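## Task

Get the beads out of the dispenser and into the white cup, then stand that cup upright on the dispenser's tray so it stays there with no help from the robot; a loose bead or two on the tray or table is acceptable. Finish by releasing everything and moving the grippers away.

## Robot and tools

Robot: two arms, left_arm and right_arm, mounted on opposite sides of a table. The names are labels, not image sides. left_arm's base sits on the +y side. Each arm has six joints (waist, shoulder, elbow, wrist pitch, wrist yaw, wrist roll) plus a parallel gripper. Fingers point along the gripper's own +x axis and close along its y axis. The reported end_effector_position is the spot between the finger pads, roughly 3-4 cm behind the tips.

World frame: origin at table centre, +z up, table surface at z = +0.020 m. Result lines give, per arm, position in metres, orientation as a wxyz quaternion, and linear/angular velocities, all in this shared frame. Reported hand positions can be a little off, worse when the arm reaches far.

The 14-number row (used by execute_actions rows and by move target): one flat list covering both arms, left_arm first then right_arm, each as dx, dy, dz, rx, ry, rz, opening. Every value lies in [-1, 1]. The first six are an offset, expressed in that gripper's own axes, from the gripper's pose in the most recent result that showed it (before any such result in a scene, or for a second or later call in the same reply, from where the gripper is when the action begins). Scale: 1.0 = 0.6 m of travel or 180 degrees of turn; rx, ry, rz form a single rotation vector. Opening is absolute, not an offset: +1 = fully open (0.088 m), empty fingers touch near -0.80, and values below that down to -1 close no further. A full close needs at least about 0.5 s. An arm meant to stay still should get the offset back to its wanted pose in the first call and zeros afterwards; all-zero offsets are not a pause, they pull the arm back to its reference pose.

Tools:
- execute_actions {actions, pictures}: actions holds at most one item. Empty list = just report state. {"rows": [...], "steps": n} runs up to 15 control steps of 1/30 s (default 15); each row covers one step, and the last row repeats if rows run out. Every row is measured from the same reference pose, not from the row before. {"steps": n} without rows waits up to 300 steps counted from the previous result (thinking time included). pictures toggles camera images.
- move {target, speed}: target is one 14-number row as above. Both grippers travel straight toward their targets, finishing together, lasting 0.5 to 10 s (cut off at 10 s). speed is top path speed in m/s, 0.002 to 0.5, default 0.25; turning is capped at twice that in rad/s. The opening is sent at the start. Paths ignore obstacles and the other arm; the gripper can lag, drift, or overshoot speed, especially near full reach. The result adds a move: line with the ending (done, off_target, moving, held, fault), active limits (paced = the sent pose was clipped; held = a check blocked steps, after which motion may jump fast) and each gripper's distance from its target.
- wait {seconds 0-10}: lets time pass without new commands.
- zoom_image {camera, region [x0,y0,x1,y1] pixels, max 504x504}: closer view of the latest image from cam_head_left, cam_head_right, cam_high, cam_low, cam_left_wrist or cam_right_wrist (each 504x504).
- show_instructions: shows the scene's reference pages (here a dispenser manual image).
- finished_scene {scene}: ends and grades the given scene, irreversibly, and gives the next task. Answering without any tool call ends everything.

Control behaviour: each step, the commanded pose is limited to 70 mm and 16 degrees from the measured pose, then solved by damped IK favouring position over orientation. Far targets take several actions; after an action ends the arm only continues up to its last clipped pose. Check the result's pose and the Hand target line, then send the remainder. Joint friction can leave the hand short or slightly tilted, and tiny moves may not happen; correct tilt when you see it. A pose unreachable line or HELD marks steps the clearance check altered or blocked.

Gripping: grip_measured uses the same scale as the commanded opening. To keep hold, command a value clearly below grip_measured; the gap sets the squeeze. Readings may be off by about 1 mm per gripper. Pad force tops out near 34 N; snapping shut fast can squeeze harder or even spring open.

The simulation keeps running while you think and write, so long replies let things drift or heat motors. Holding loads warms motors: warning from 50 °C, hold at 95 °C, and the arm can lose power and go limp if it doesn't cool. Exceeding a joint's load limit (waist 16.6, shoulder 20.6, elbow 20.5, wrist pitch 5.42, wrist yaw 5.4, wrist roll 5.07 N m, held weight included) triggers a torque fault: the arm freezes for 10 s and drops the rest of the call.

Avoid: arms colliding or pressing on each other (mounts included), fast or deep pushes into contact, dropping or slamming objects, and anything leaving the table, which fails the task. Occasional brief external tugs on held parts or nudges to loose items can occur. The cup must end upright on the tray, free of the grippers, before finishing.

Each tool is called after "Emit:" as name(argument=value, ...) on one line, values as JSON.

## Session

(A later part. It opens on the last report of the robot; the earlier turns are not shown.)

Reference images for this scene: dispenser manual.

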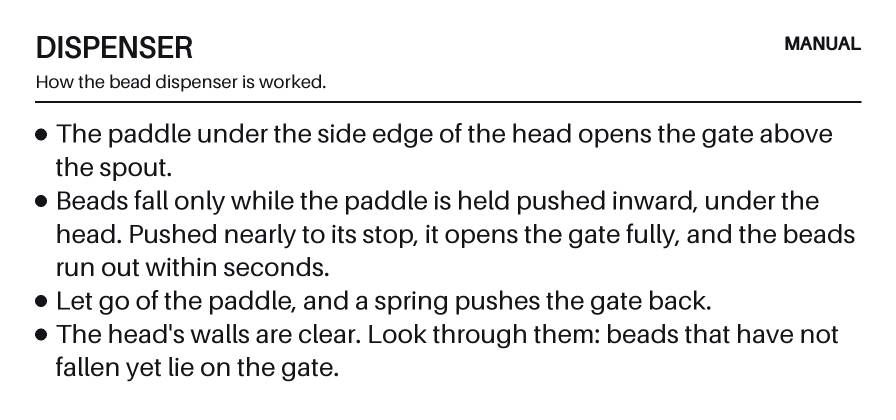

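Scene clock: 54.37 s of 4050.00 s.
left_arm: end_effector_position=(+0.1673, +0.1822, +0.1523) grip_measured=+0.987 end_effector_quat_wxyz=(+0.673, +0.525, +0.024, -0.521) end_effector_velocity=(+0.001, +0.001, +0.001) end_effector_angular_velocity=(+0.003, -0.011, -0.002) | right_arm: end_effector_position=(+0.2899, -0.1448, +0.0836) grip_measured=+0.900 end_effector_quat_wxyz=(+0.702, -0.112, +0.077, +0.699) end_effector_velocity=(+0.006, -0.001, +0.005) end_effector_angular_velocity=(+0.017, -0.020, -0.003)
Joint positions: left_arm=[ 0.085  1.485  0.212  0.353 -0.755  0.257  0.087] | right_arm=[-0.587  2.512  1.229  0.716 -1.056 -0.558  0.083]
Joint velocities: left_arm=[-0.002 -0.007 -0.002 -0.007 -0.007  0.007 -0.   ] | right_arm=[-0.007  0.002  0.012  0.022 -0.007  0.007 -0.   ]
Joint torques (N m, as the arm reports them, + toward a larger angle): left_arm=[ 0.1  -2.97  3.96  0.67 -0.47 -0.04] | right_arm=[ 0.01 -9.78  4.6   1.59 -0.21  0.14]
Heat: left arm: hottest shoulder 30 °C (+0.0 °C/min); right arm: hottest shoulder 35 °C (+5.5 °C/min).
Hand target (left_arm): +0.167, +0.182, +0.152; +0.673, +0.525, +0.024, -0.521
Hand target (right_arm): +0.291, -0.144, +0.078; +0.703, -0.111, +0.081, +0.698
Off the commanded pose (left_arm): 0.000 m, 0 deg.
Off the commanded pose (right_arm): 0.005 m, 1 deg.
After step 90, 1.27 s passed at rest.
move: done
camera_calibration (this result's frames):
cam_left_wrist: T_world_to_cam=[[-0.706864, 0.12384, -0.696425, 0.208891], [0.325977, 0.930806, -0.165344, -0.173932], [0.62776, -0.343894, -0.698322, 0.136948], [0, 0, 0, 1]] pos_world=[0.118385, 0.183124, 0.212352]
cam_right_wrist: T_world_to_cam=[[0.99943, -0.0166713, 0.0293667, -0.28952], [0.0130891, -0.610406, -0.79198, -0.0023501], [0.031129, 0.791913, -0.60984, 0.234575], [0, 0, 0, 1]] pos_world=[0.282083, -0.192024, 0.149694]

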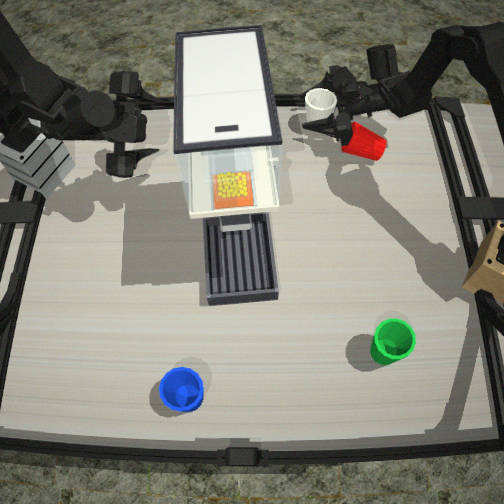

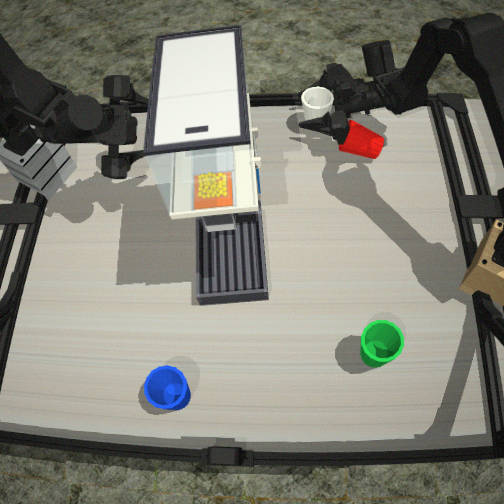

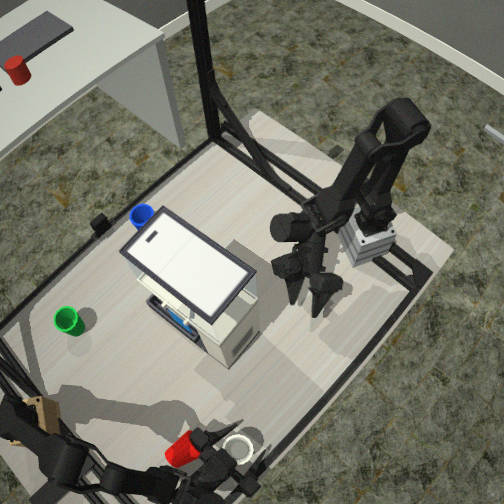

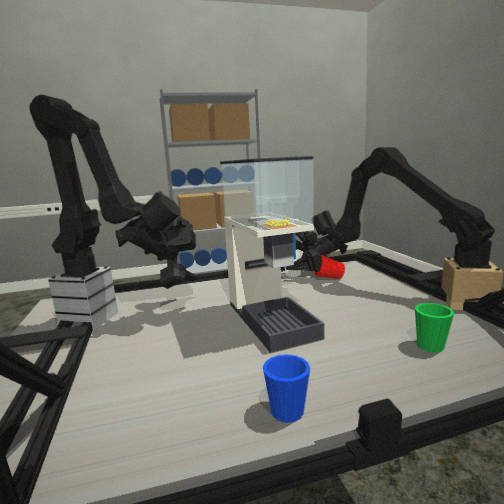

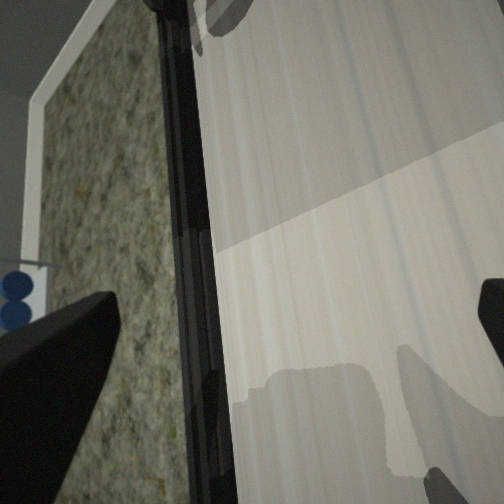

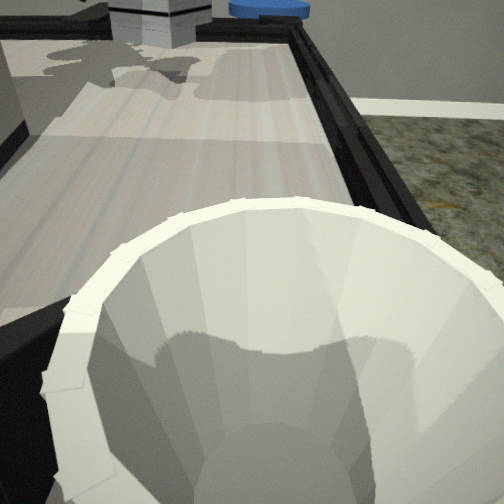

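Emit:
move(target=[0,0,0,0,0,0,1,0,0,-0.008,0,0,0,-0.15], speed=0.05)

Emit:
move(target=[0,0,0,0,0,0,1,-0.032,0,0.105,0,0,0,-0.15], speed=0.1)

Emit:
move(target=[0,0,0,0,0,0,1,-0.005,0.677,0.062,0,0,0,-0.15], speed=0.15)

Scene clock: 59.97 s of 4050.00 s.
left_arm: end_effector_position=(+0.1673, +0.1822, +0.1523) grip_measured=+0.987 end_effector_quat_wxyz=(+0.673, +0.525, +0.024, -0.521) end_effector_velocity=(+0.003, +0.002, +0.001) end_effector_angular_velocity=(-0.010, -0.004, +0.024) | right_arm: end_effector_position=(+0.2903, -0.1446, +0.0840) grip_measured=+0.356 end_effector_quat_wxyz=(+0.702, -0.113, +0.074, +0.699) end_effector_velocity=(-0.000, -0.001, +0.002) end_effector_angular_velocity=(+0.002, -0.003, +0.006)
Joint positions: left_arm=[ 0.085  1.485  0.212  0.353 -0.755  0.257  0.087] | right_arm=[-0.587  2.513  1.231  0.721 -1.057 -0.557  0.056]
Joint velocities: left_arm=[-0.002 -0.002 -0.002 -0.007 -0.022 -0.022 -0.   ] | right_arm=[-0.002 -0.007 -0.002 -0.007 -0.007 -0.007 -0.   ]
Joint torques (N m, as the arm reports them, + toward a larger angle): left_arm=[ 0.05 -2.97  3.97  0.65 -0.47 -0.05] | right_arm=[ -0.38 -10.34   3.77   1.7   -0.37  -0.11]
Heat: left arm: hottest shoulder 30 °C (+0.0 °C/min); right arm: hottest shoulder 36 °C (+6.0 °C/min).
Hand target (left_arm): +0.167, +0.182, +0.152; +0.673, +0.525, +0.024, -0.521
Hand target (right_arm): +0.290, -0.146, +0.079; +0.702, -0.112, +0.077, +0.699
Off the commanded pose (left_arm): 0.000 m, 0 deg.
Off the commanded pose (right_arm): 0.005 m, 0 deg.
After step 90, 1.90 s passed at rest.
move: done
camera_calibration (this result's frames):
cam_left_wrist: T_world_to_cam=[[-0.706864, 0.12384, -0.696425, 0.208891], [0.325977, 0.930806, -0.165344, -0.173932], [0.62776, -0.343894, -0.698322, 0.136948], [0, 0, 0, 1]] pos_world=[0.118385, 0.183124, 0.212352]
cam_right_wrist: T_world_to_cam=[[0.999325, -0.0163042, 0.0329151, -0.290144], [0.0162065, -0.608446, -0.79343, -0.00238375], [0.0329633, 0.793428, -0.607771, 0.234124], [0, 0, 0, 1]] pos_world=[0.282269, -0.191941, 0.149952]

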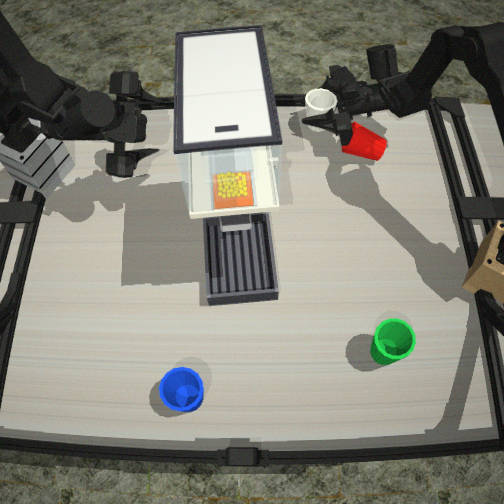

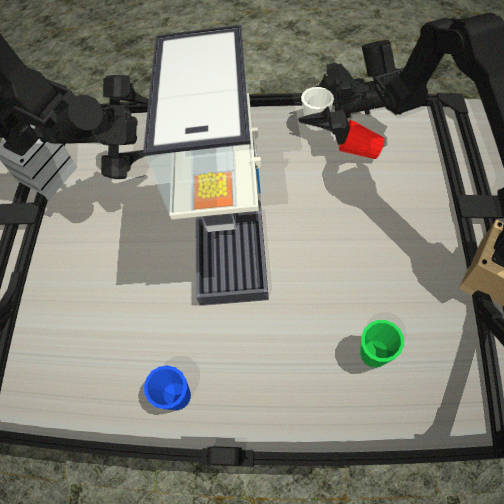

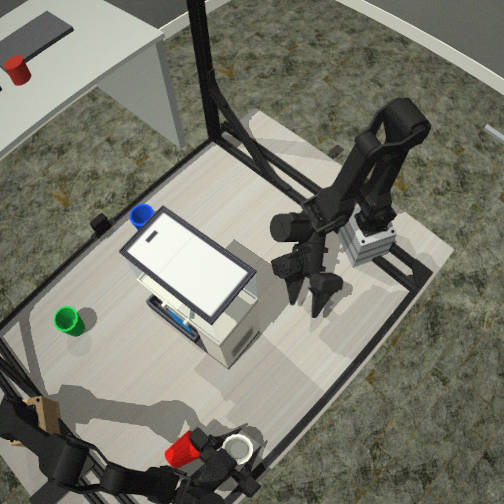

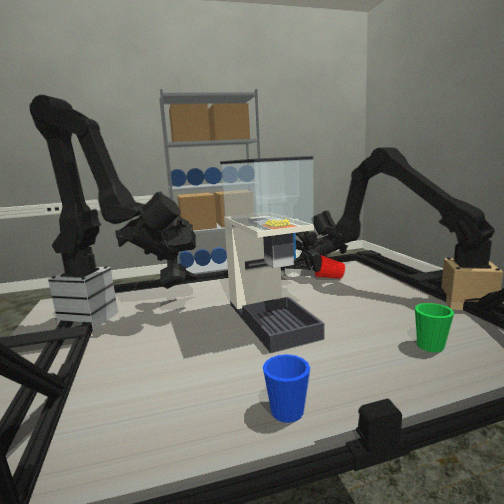

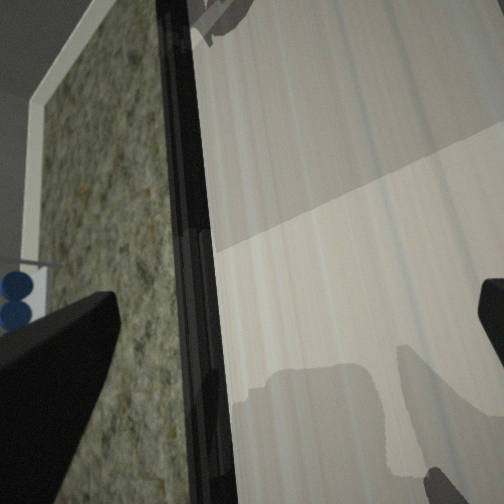

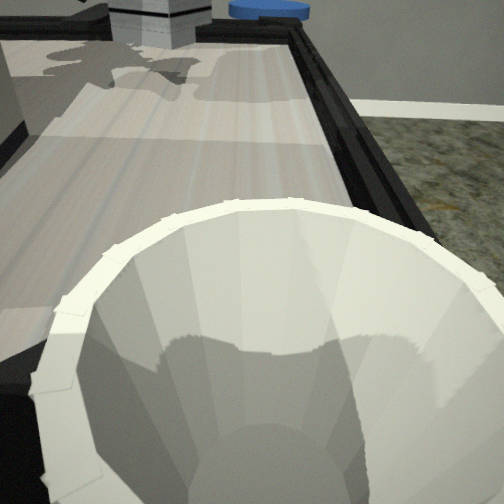

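Scene clock: 61.00 s of 4050.00 s.
left_arm: end_effector_position=(+0.1673, +0.1822, +0.1523) grip_measured=+0.987 end_effector_quat_wxyz=(+0.673, +0.525, +0.024, -0.521) end_effector_velocity=(+0.002, +0.002, -0.000) end_effector_angular_velocity=(+0.008, -0.013, +0.003) | right_arm: end_effector_position=(+0.2864, -0.1463, +0.1399) grip_measured=+0.356 end_effector_quat_wxyz=(+0.702, -0.109, +0.084, +0.699) end_effector_velocity=(-0.005, -0.004, -0.008) end_effector_angular_velocity=(-0.025, +0.038, -0.007)
Joint positions: left_arm=[ 0.085  1.485  0.212  0.353 -0.755  0.257  0.087] | right_arm=[-0.587  2.323  1.186  0.558 -1.055 -0.554  0.056]
Joint velocities: left_arm=[ 0.002 -0.002 -0.002 -0.007 -0.007  0.007 -0.   ] | right_arm=[-0.002 -0.002 -0.017 -0.037  0.007 -0.007  0.   ]
Joint torques (N m, as the arm reports them, + toward a larger angle): left_arm=[ 0.09 -2.98  3.92  0.64 -0.49 -0.04] | right_arm=[ -0.14 -14.73   3.73   1.6   -0.4   -0.04]
Heat: left arm: hottest shoulder 30 °C (+0.0 °C/min); right arm: hottest shoulder 36 °C (+6.0 °C/min).
Hand target (left_arm): +0.167, +0.182, +0.152; +0.673, +0.525, +0.024, -0.521
Hand target (right_arm): +0.286, -0.147, +0.150; +0.702, -0.112, +0.074, +0.699
Off the commanded pose (left_arm): 0.000 m, 0 deg.
Off the commanded pose (right_arm): 0.010 m, 1 deg.
move: off_target (right_arm)
camera_calibration (this result's frames):
cam_left_wrist: T_world_to_cam=[[-0.706864, 0.12384, -0.696425, 0.208891], [0.325977, 0.930806, -0.165344, -0.173932], [0.62776, -0.343894, -0.698322, 0.136948], [0, 0, 0, 1]] pos_world=[0.118385, 0.183124, 0.212352]
cam_right_wrist: T_world_to_cam=[[0.999737, -0.0177202, 0.0145731, -0.285865], [0.000593511, -0.615, -0.788527, 0.0438328], [0.0229353, 0.788328, -0.614828, 0.272743], [0, 0, 0, 1]] pos_world=[0.279508, -0.19312, 0.206419]

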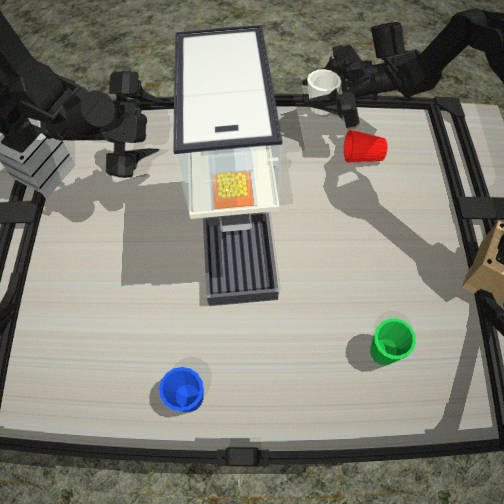

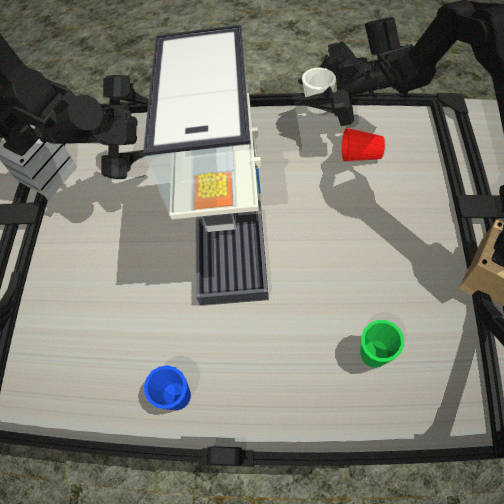

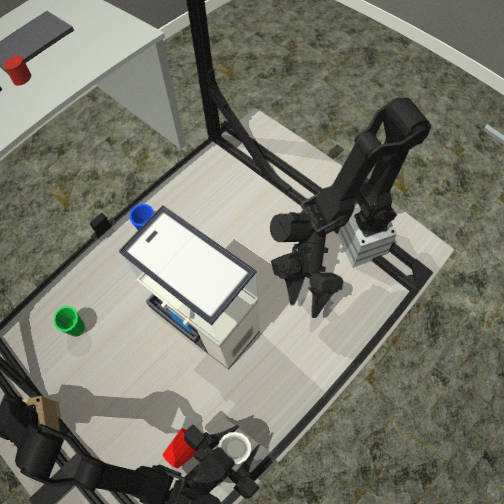

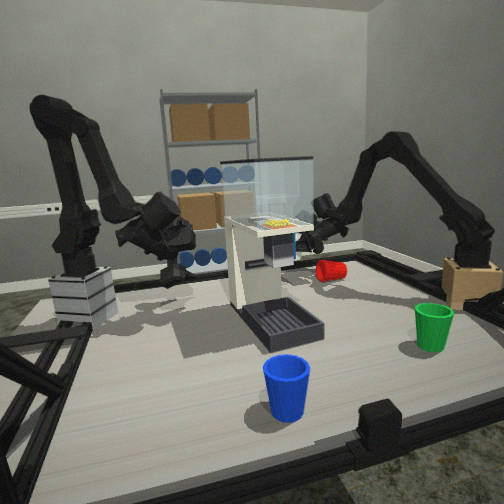

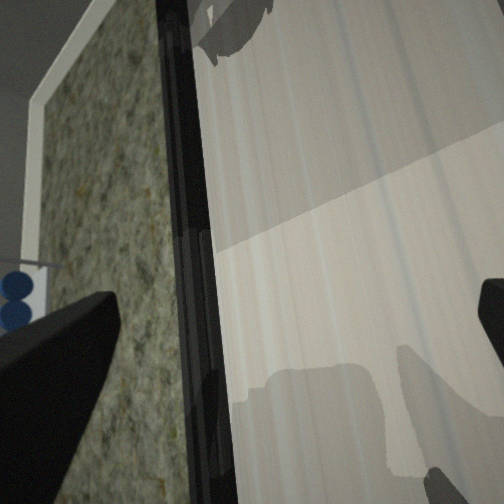

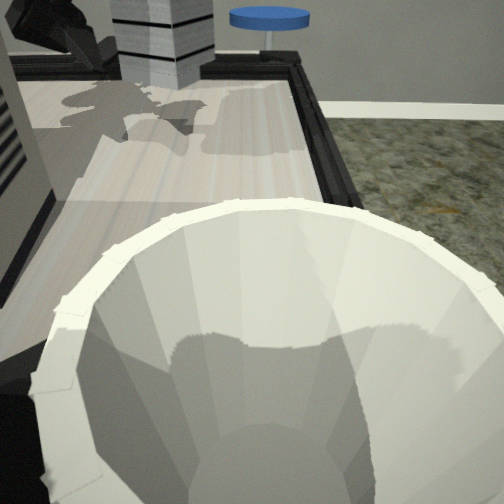

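Scene clock: 64.20 s of 4050.00 s.
left_arm: end_effector_position=(+0.1673, +0.1822, +0.1523) grip_measured=+0.987 end_effector_quat_wxyz=(+0.673, +0.525, +0.024, -0.521) end_effector_velocity=(-0.000, +0.003, -0.003) end_effector_angular_velocity=(+0.019, +0.002, -0.003) | right_arm: end_effector_position=(-0.1213, -0.1433, +0.1528) grip_measured=+0.362 end_effector_quat_wxyz=(+0.699, -0.119, +0.093, +0.699) end_effector_velocity=(-0.003, +0.001, +0.001) end_effector_angular_velocity=(-0.001, +0.000, -0.006)
Joint positions: left_arm=[ 0.085  1.485  0.212  0.353 -0.755  0.257  0.087] | right_arm=[0.723 1.924 0.135 1.484 0.17  0.016 0.057]
Joint velocities: left_arm=[-0.002 -0.002 -0.002 -0.022  0.007 -0.007 -0.   ] | right_arm=[ 0.017 -0.012  0.007 -0.022  0.022  0.007 -0.   ]
Joint torques (N m, as the arm reports them, + toward a larger angle): left_arm=[ 0.09 -3.02  3.98  0.67 -0.49 -0.05] | right_arm=[ 0.29 -7.46  2.73  2.33  0.19  0.15]
Heat: left arm: hottest shoulder 30 °C (+0.0 °C/min); right arm: hottest shoulder 37 °C (+6.1 °C/min).
Hand target (left_arm): +0.167, +0.182, +0.152; +0.673, +0.525, +0.024, -0.521
Hand target (right_arm): -0.122, -0.139, +0.161; +0.701, -0.106, +0.085, +0.700
Off the commanded pose (left_arm): 0.000 m, 0 deg.
Off the commanded pose (right_arm): 0.010 m, 2 deg.
move: off_target (right_arm)
camera_calibration (this result's frames):
cam_left_wrist: T_world_to_cam=[[-0.706864, 0.12384, -0.696425, 0.208891], [0.325977, 0.930806, -0.165344, -0.173932], [0.62776, -0.343894, -0.698322, 0.136948], [0, 0, 0, 1]] pos_world=[0.118385, 0.183124, 0.212352]
cam_right_wrist: T_world_to_cam=[[0.999786, -0.0136262, 0.0155674, 0.122014], [0.00335018, -0.6359, -0.771764, 0.0508492], [0.0204155, 0.771651, -0.635718, 0.288128], [0, 0, 0, 1]] pos_world=[-0.12804, -0.188336, 0.220512]

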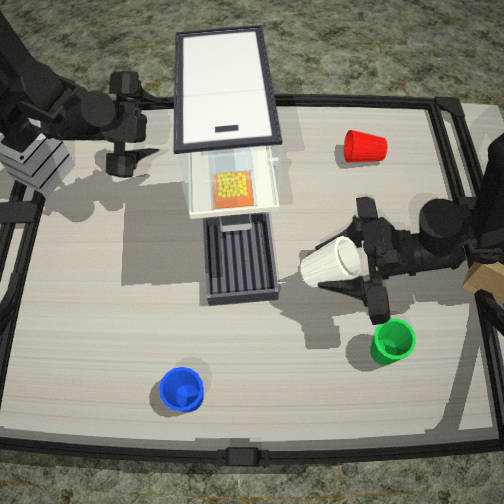

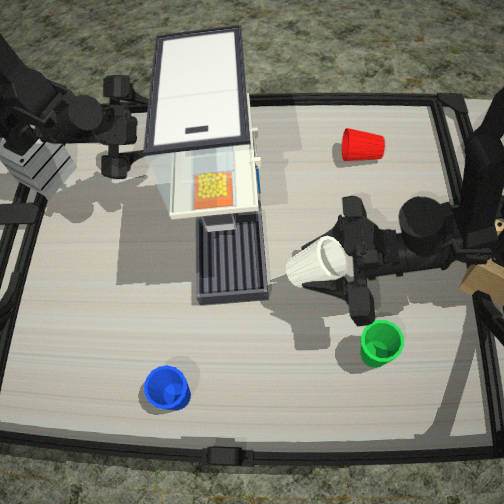

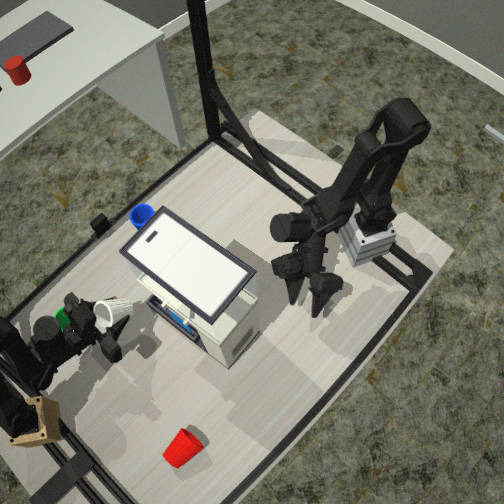

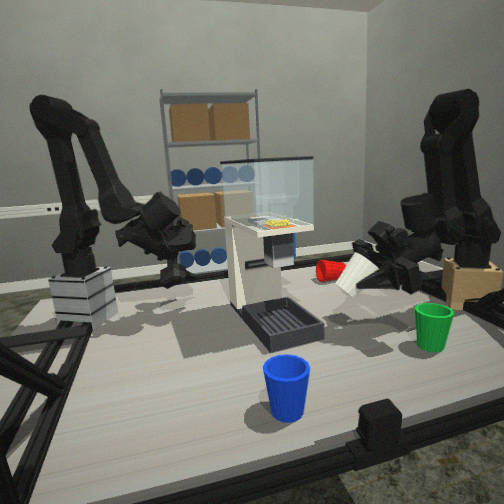

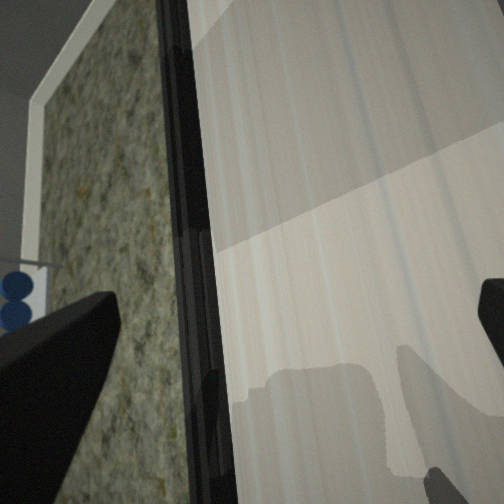

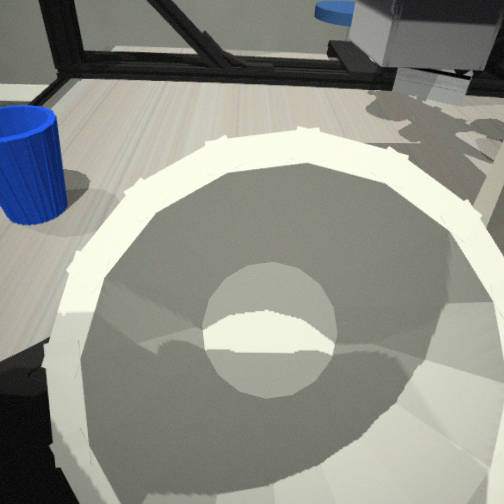

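Emit:
move(target=[0,0,0,0,0,0,1,-0.03,0,0,0,-0.125,0,-0.15], speed=0.08)

Emit:
zoom_image(camera="cam_low", region=[300, 190, 480, 350])

Scene clock: 74.27 s of 4050.00 s.
left_arm: end_effector_position=(+0.1673, +0.1822, +0.1523) grip_measured=+0.987 end_effector_quat_wxyz=(+0.673, +0.525, +0.024, -0.521) end_effector_velocity=(+0.001, -0.000, -0.001) end_effector_angular_velocity=(+0.003, +0.001, -0.001) | right_arm: end_effector_position=(-0.1214, -0.1607, +0.1533) grip_measured=+0.361 end_effector_quat_wxyz=(+0.703, -0.120, +0.089, +0.695) end_effector_velocity=(-0.003, -0.001, +0.000) end_effector_angular_velocity=(-0.003, -0.005, +0.016)
Joint positions: left_arm=[ 0.085  1.485  0.212  0.353 -0.755  0.257  0.087] | right_arm=[0.755 1.928 0.068 1.556 0.214 0.019 0.057]
Joint velocities: left_arm=[ 0.007  0.002 -0.002  0.007  0.007  0.007 -0.   ] | right_arm=[ 0.007 -0.007 -0.002 -0.007 -0.007 -0.007 -0.   ]
Joint torques (N m, as the arm reports them, + toward a larger angle): left_arm=[ 0.08 -2.97  3.96  0.65 -0.47 -0.05] | right_arm=[ 0.15 -6.99  1.06  2.55  0.19  0.13]
Heat: left arm: hottest shoulder 30 °C (+0.0 °C/min); right arm: hottest shoulder 36 °C (+3.0 °C/min).
Hand target (left_arm): +0.167, +0.182, +0.152; +0.673, +0.525, +0.024, -0.521
Hand target (right_arm): -0.122, -0.160, +0.158; +0.705, -0.112, +0.084, +0.695
Off the commanded pose (left_arm): 0.000 m, 0 deg.
Off the commanded pose (right_arm): 0.005 m, 22 deg; orientation clipped at the last step of the last action.
joint sent to its limit (right arm) — the command would take joint 4 (wrist pitch) past its upper limit, so that joint was sent only as far as its limit.
move: off_target (right_arm); limits=paced
camera_calibration (this result's frames):
cam_left_wrist: T_world_to_cam=[[-0.706864, 0.12384, -0.696425, 0.208891], [0.325977, 0.930806, -0.165344, -0.173932], [0.62776, -0.343894, -0.698322, 0.136948], [0, 0, 0, 1]] pos_world=[0.118385, 0.183124, 0.212352]
cam_right_wrist: T_world_to_cam=[[0.999374, -0.0253743, 0.0246464, 0.118567], [0.00301501, -0.633107, -0.774058, 0.0409006], [0.035245, 0.773648, -0.632635, 0.30352], [0, 0, 0, 1]] pos_world=[-0.129314, -0.205915, 0.220755]

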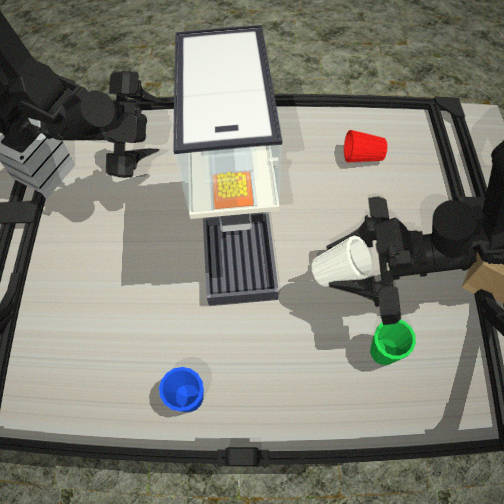

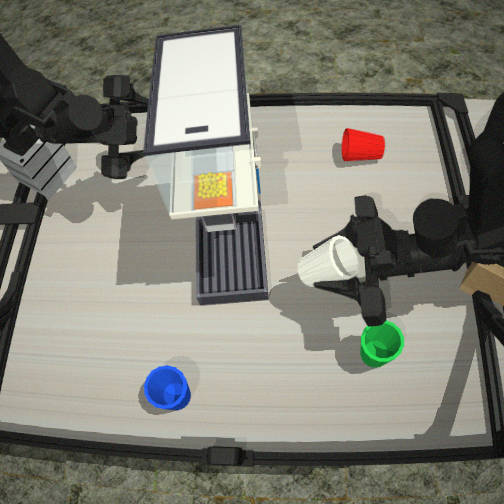

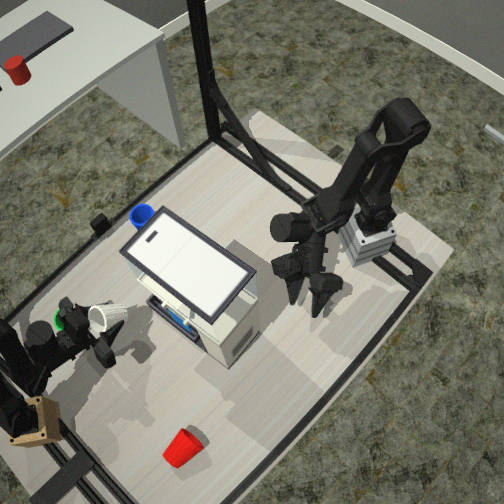

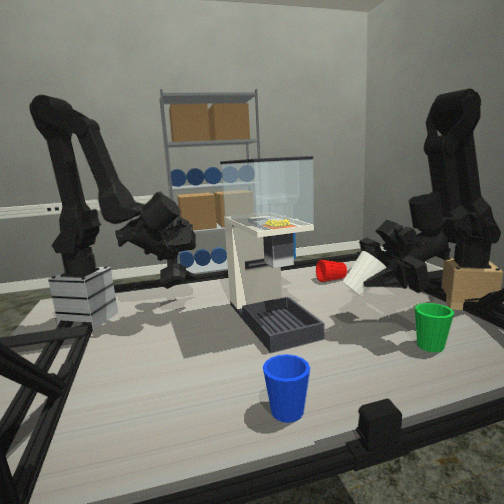

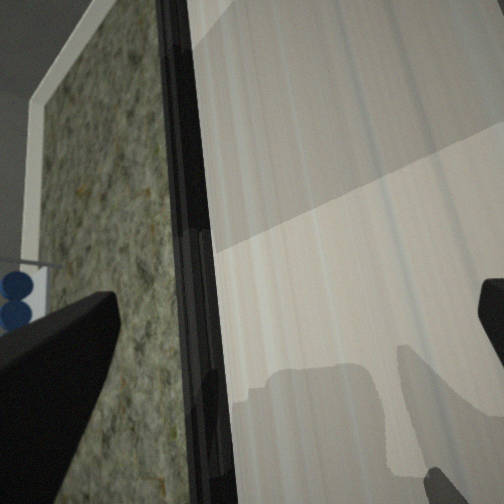

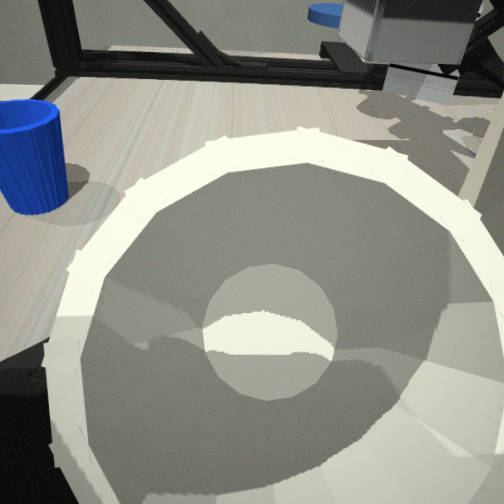

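Region (300, 190, 480, 350) of cam_low's 504x504 image, scaled by 2.800, with more detail than that image has.

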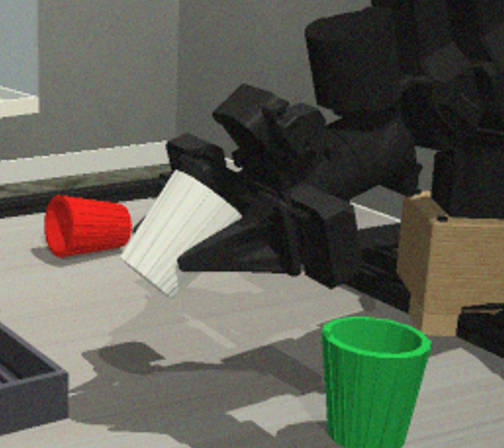

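Emit:
move(target=[0,0,0,0,0,0,1,0.033,0,-0.105,0,0,0,-0.15], speed=0.04)

Emit:
move(target=[0,0,0,0,0,0,1,0.11,0,-0.08,0,0,0,0.2], speed=0.02)

Emit:
zoom_image(camera="cam_low", region=[280, 190, 460, 350])

Scene clock: 83.70 s of 4050.00 s.
left_arm: end_effector_position=(+0.1673, +0.1822, +0.1523) grip_measured=+0.987 end_effector_quat_wxyz=(+0.673, +0.525, +0.024, -0.521) end_effector_velocity=(-0.001, +0.002, -0.003) end_effector_angular_velocity=(+0.019, +0.002, -0.003) | right_arm: end_effector_position=(-0.1172, -0.1610, +0.0873) grip_measured=+0.361 end_effector_quat_wxyz=(+0.701, -0.185, +0.155, +0.671) end_effector_velocity=(+0.002, -0.001, -0.001) end_effector_angular_velocity=(-0.008, -0.037, +0.008)
Joint positions: left_arm=[ 0.085  1.485  0.212  0.353 -0.755  0.257  0.087] | right_arm=[0.746 2.207 0.151 1.558 0.224 0.062 0.057]
Joint velocities: left_arm=[-0.002  0.002  0.002 -0.022  0.007 -0.007 -0.   ] | right_arm=[-0.002 -0.002 -0.002 -0.007  0.007 -0.037 -0.   ]
Joint torques (N m, as the arm reports them, + toward a larger angle): left_arm=[ 0.13 -3.01  3.98  0.64 -0.5  -0.06] | right_arm=[ 0.25 -5.43  0.66  2.32  0.07 -0.01]
Heat: left arm: hottest shoulder 30 °C (+0.0 °C/min); right arm: hottest shoulder 36 °C (+3.1 °C/min).
Hand target (left_arm): +0.167, +0.182, +0.152; +0.673, +0.525, +0.024, -0.521
Hand target (right_arm): -0.118, -0.160, +0.088; +0.700, -0.184, +0.153, +0.673
Off the commanded pose (left_arm): 0.000 m, 0 deg.
Off the commanded pose (right_arm): 0.002 m, 11 deg.
joint sent to its limit (right arm) — the command would take joint 4 (wrist pitch) past its upper limit, so that joint was sent only as far as its limit.
move: off_target (right_arm)
camera_calibration (this result's frames):
cam_left_wrist: T_world_to_cam=[[-0.706864, 0.12384, -0.696425, 0.208891], [0.325977, 0.930806, -0.165344, -0.173932], [0.62776, -0.343894, -0.698322, 0.136948], [0, 0, 0, 1]] pos_world=[0.118385, 0.183124, 0.212352]
cam_right_wrist: T_world_to_cam=[[0.997922, -0.053965, 0.0352045, 0.110211], [-0.0188148, -0.766623, -0.641822, -0.0460208], [0.0616245, 0.639826, -0.766045, 0.25506], [0, 0, 0, 1]] pos_world=[-0.126565, -0.192527, 0.16197]

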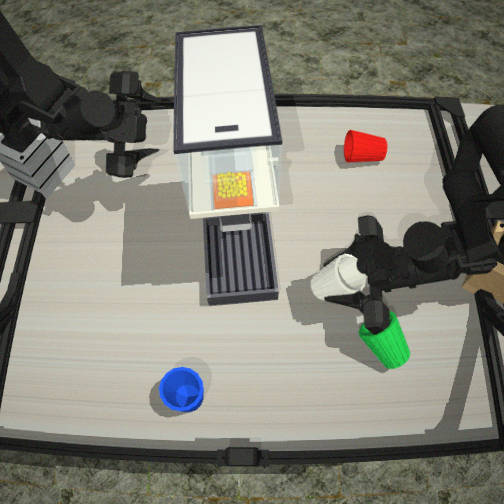

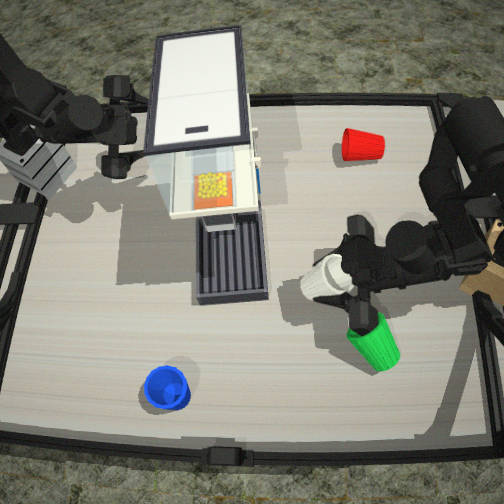

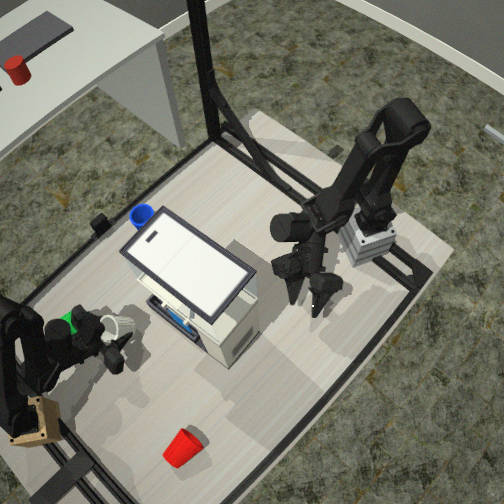

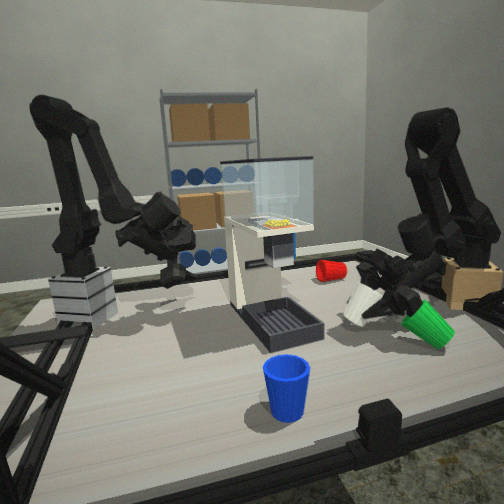

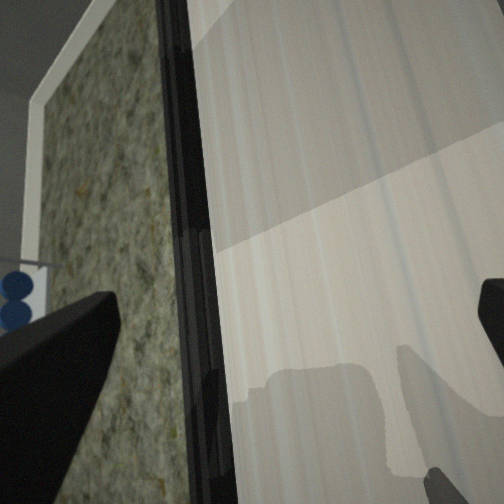

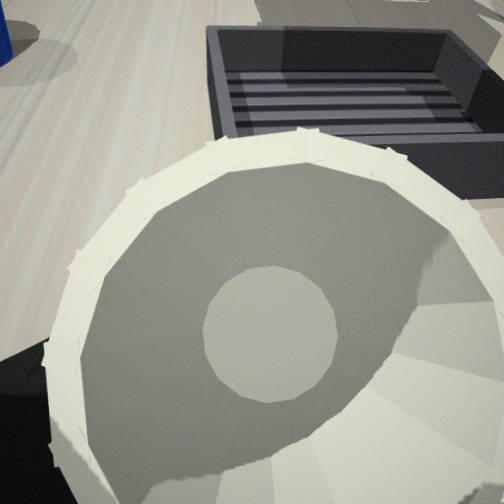

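Scene clock: 96.90 s of 4050.00 s.
left_arm: end_effector_position=(+0.1673, +0.1823, +0.1522) grip_measured=+0.987 end_effector_quat_wxyz=(+0.673, +0.525, +0.024, -0.521) end_effector_velocity=(-0.001, -0.000, +0.001) end_effector_angular_velocity=(-0.006, -0.007, -0.007) | right_arm: end_effector_position=(-0.1150, -0.1152, +0.0739) grip_measured=+0.359 end_effector_quat_wxyz=(+0.714, -0.158, +0.141, +0.667) end_effector_velocity=(-0.002, -0.004, -0.005) end_effector_angular_velocity=(-0.029, -0.002, +0.021)
Joint positions: left_arm=[ 0.085  1.485  0.212  0.353 -0.755  0.257  0.087] | right_arm=[0.71  2.338 0.335 1.567 0.216 0.058 0.057]
Joint velocities: left_arm=[-0.007 -0.002 -0.002  0.007 -0.007  0.007 -0.   ] | right_arm=[-0.002 -0.002 -0.007 -0.022 -0.022 -0.007 -0.   ]
Joint torques (N m, as the arm reports them, + toward a larger angle): left_arm=[ 0.08 -3.05  3.99  0.67 -0.48 -0.06] | right_arm=[-0.05 -4.87  0.4   1.62  0.05  0.05]
Heat: left arm: hottest shoulder 30 °C (+0.0 °C/min); right arm: hottest wrist pitch 36 °C (+3.0 °C/min).
Hand target (left_arm): +0.167, +0.182, +0.152; +0.673, +0.525, +0.024, -0.521
Hand target (right_arm): -0.114, -0.119, +0.067; +0.712, -0.168, +0.148, +0.665
Off the commanded pose (left_arm): 0.000 m, 0 deg.
Off the commanded pose (right_arm): 0.061 m, 4 deg.
TORQUE FAULT: the external load on joint 4 (wrist pitch) of the right arm reached its load limit, and that arm stopped for 10 seconds. A torque fault stops only its own arm. That arm's remaining commands of this call were not run. That arm holds where it stopped, with its grip as last carried out, and accepts commands again: back off and push less far. That arm stops again, at the same cost, whenever a joint's load reaches its limit.
joint sent to its limit (right arm) — the command would take joint 4 (wrist pitch) past its upper limit, so that joint was sent only as far as its limit.
move: fault (right_arm)
camera_calibration (this result's frames):
cam_left_wrist: T_world_to_cam=[[-0.706759, 0.124084, -0.696487, 0.208819], [0.326001, 0.930864, -0.164969, -0.174064], [0.627865, -0.343649, -0.698349, 0.136865], [0, 0, 0, 1]] pos_world=[0.118397, 0.183152, 0.212304]
cam_right_wrist: T_world_to_cam=[[0.996486, -0.0813591, 0.0198875, 0.108776], [-0.0455304, -0.725514, -0.6867, -0.0144275], [0.0702979, 0.683381, -0.726669, 0.21845], [0, 0, 0, 1]] pos_world=[-0.124407, -0.150902, 0.14667]

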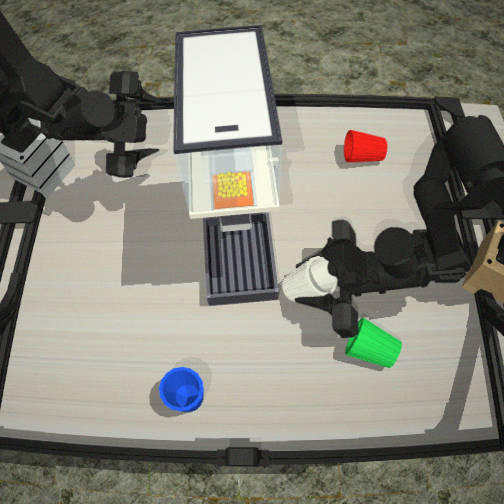

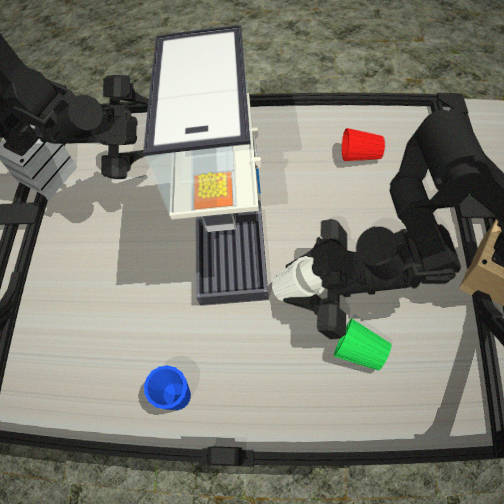

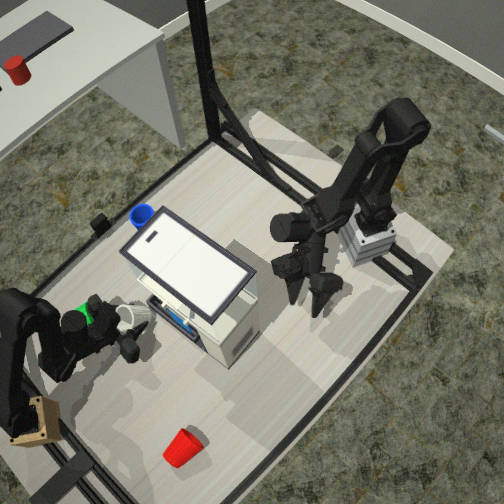

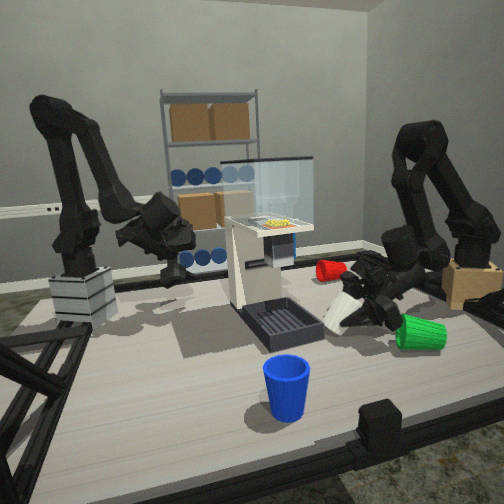

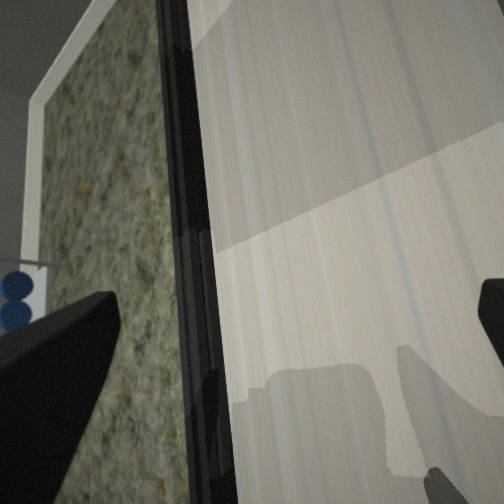

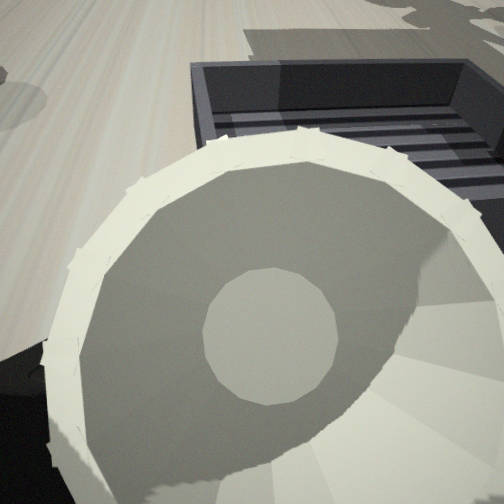

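Region (280, 190, 460, 350) of cam_low's 504x504 image, scaled by 2.800, with more detail than that image has.

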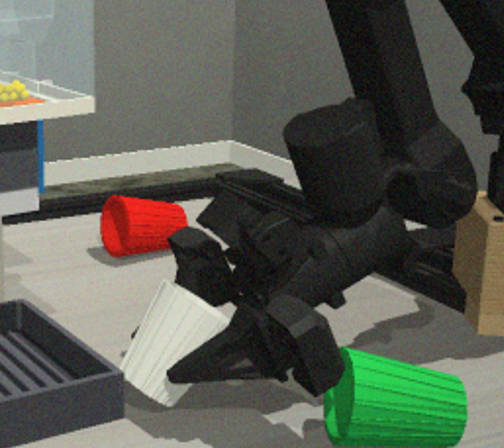

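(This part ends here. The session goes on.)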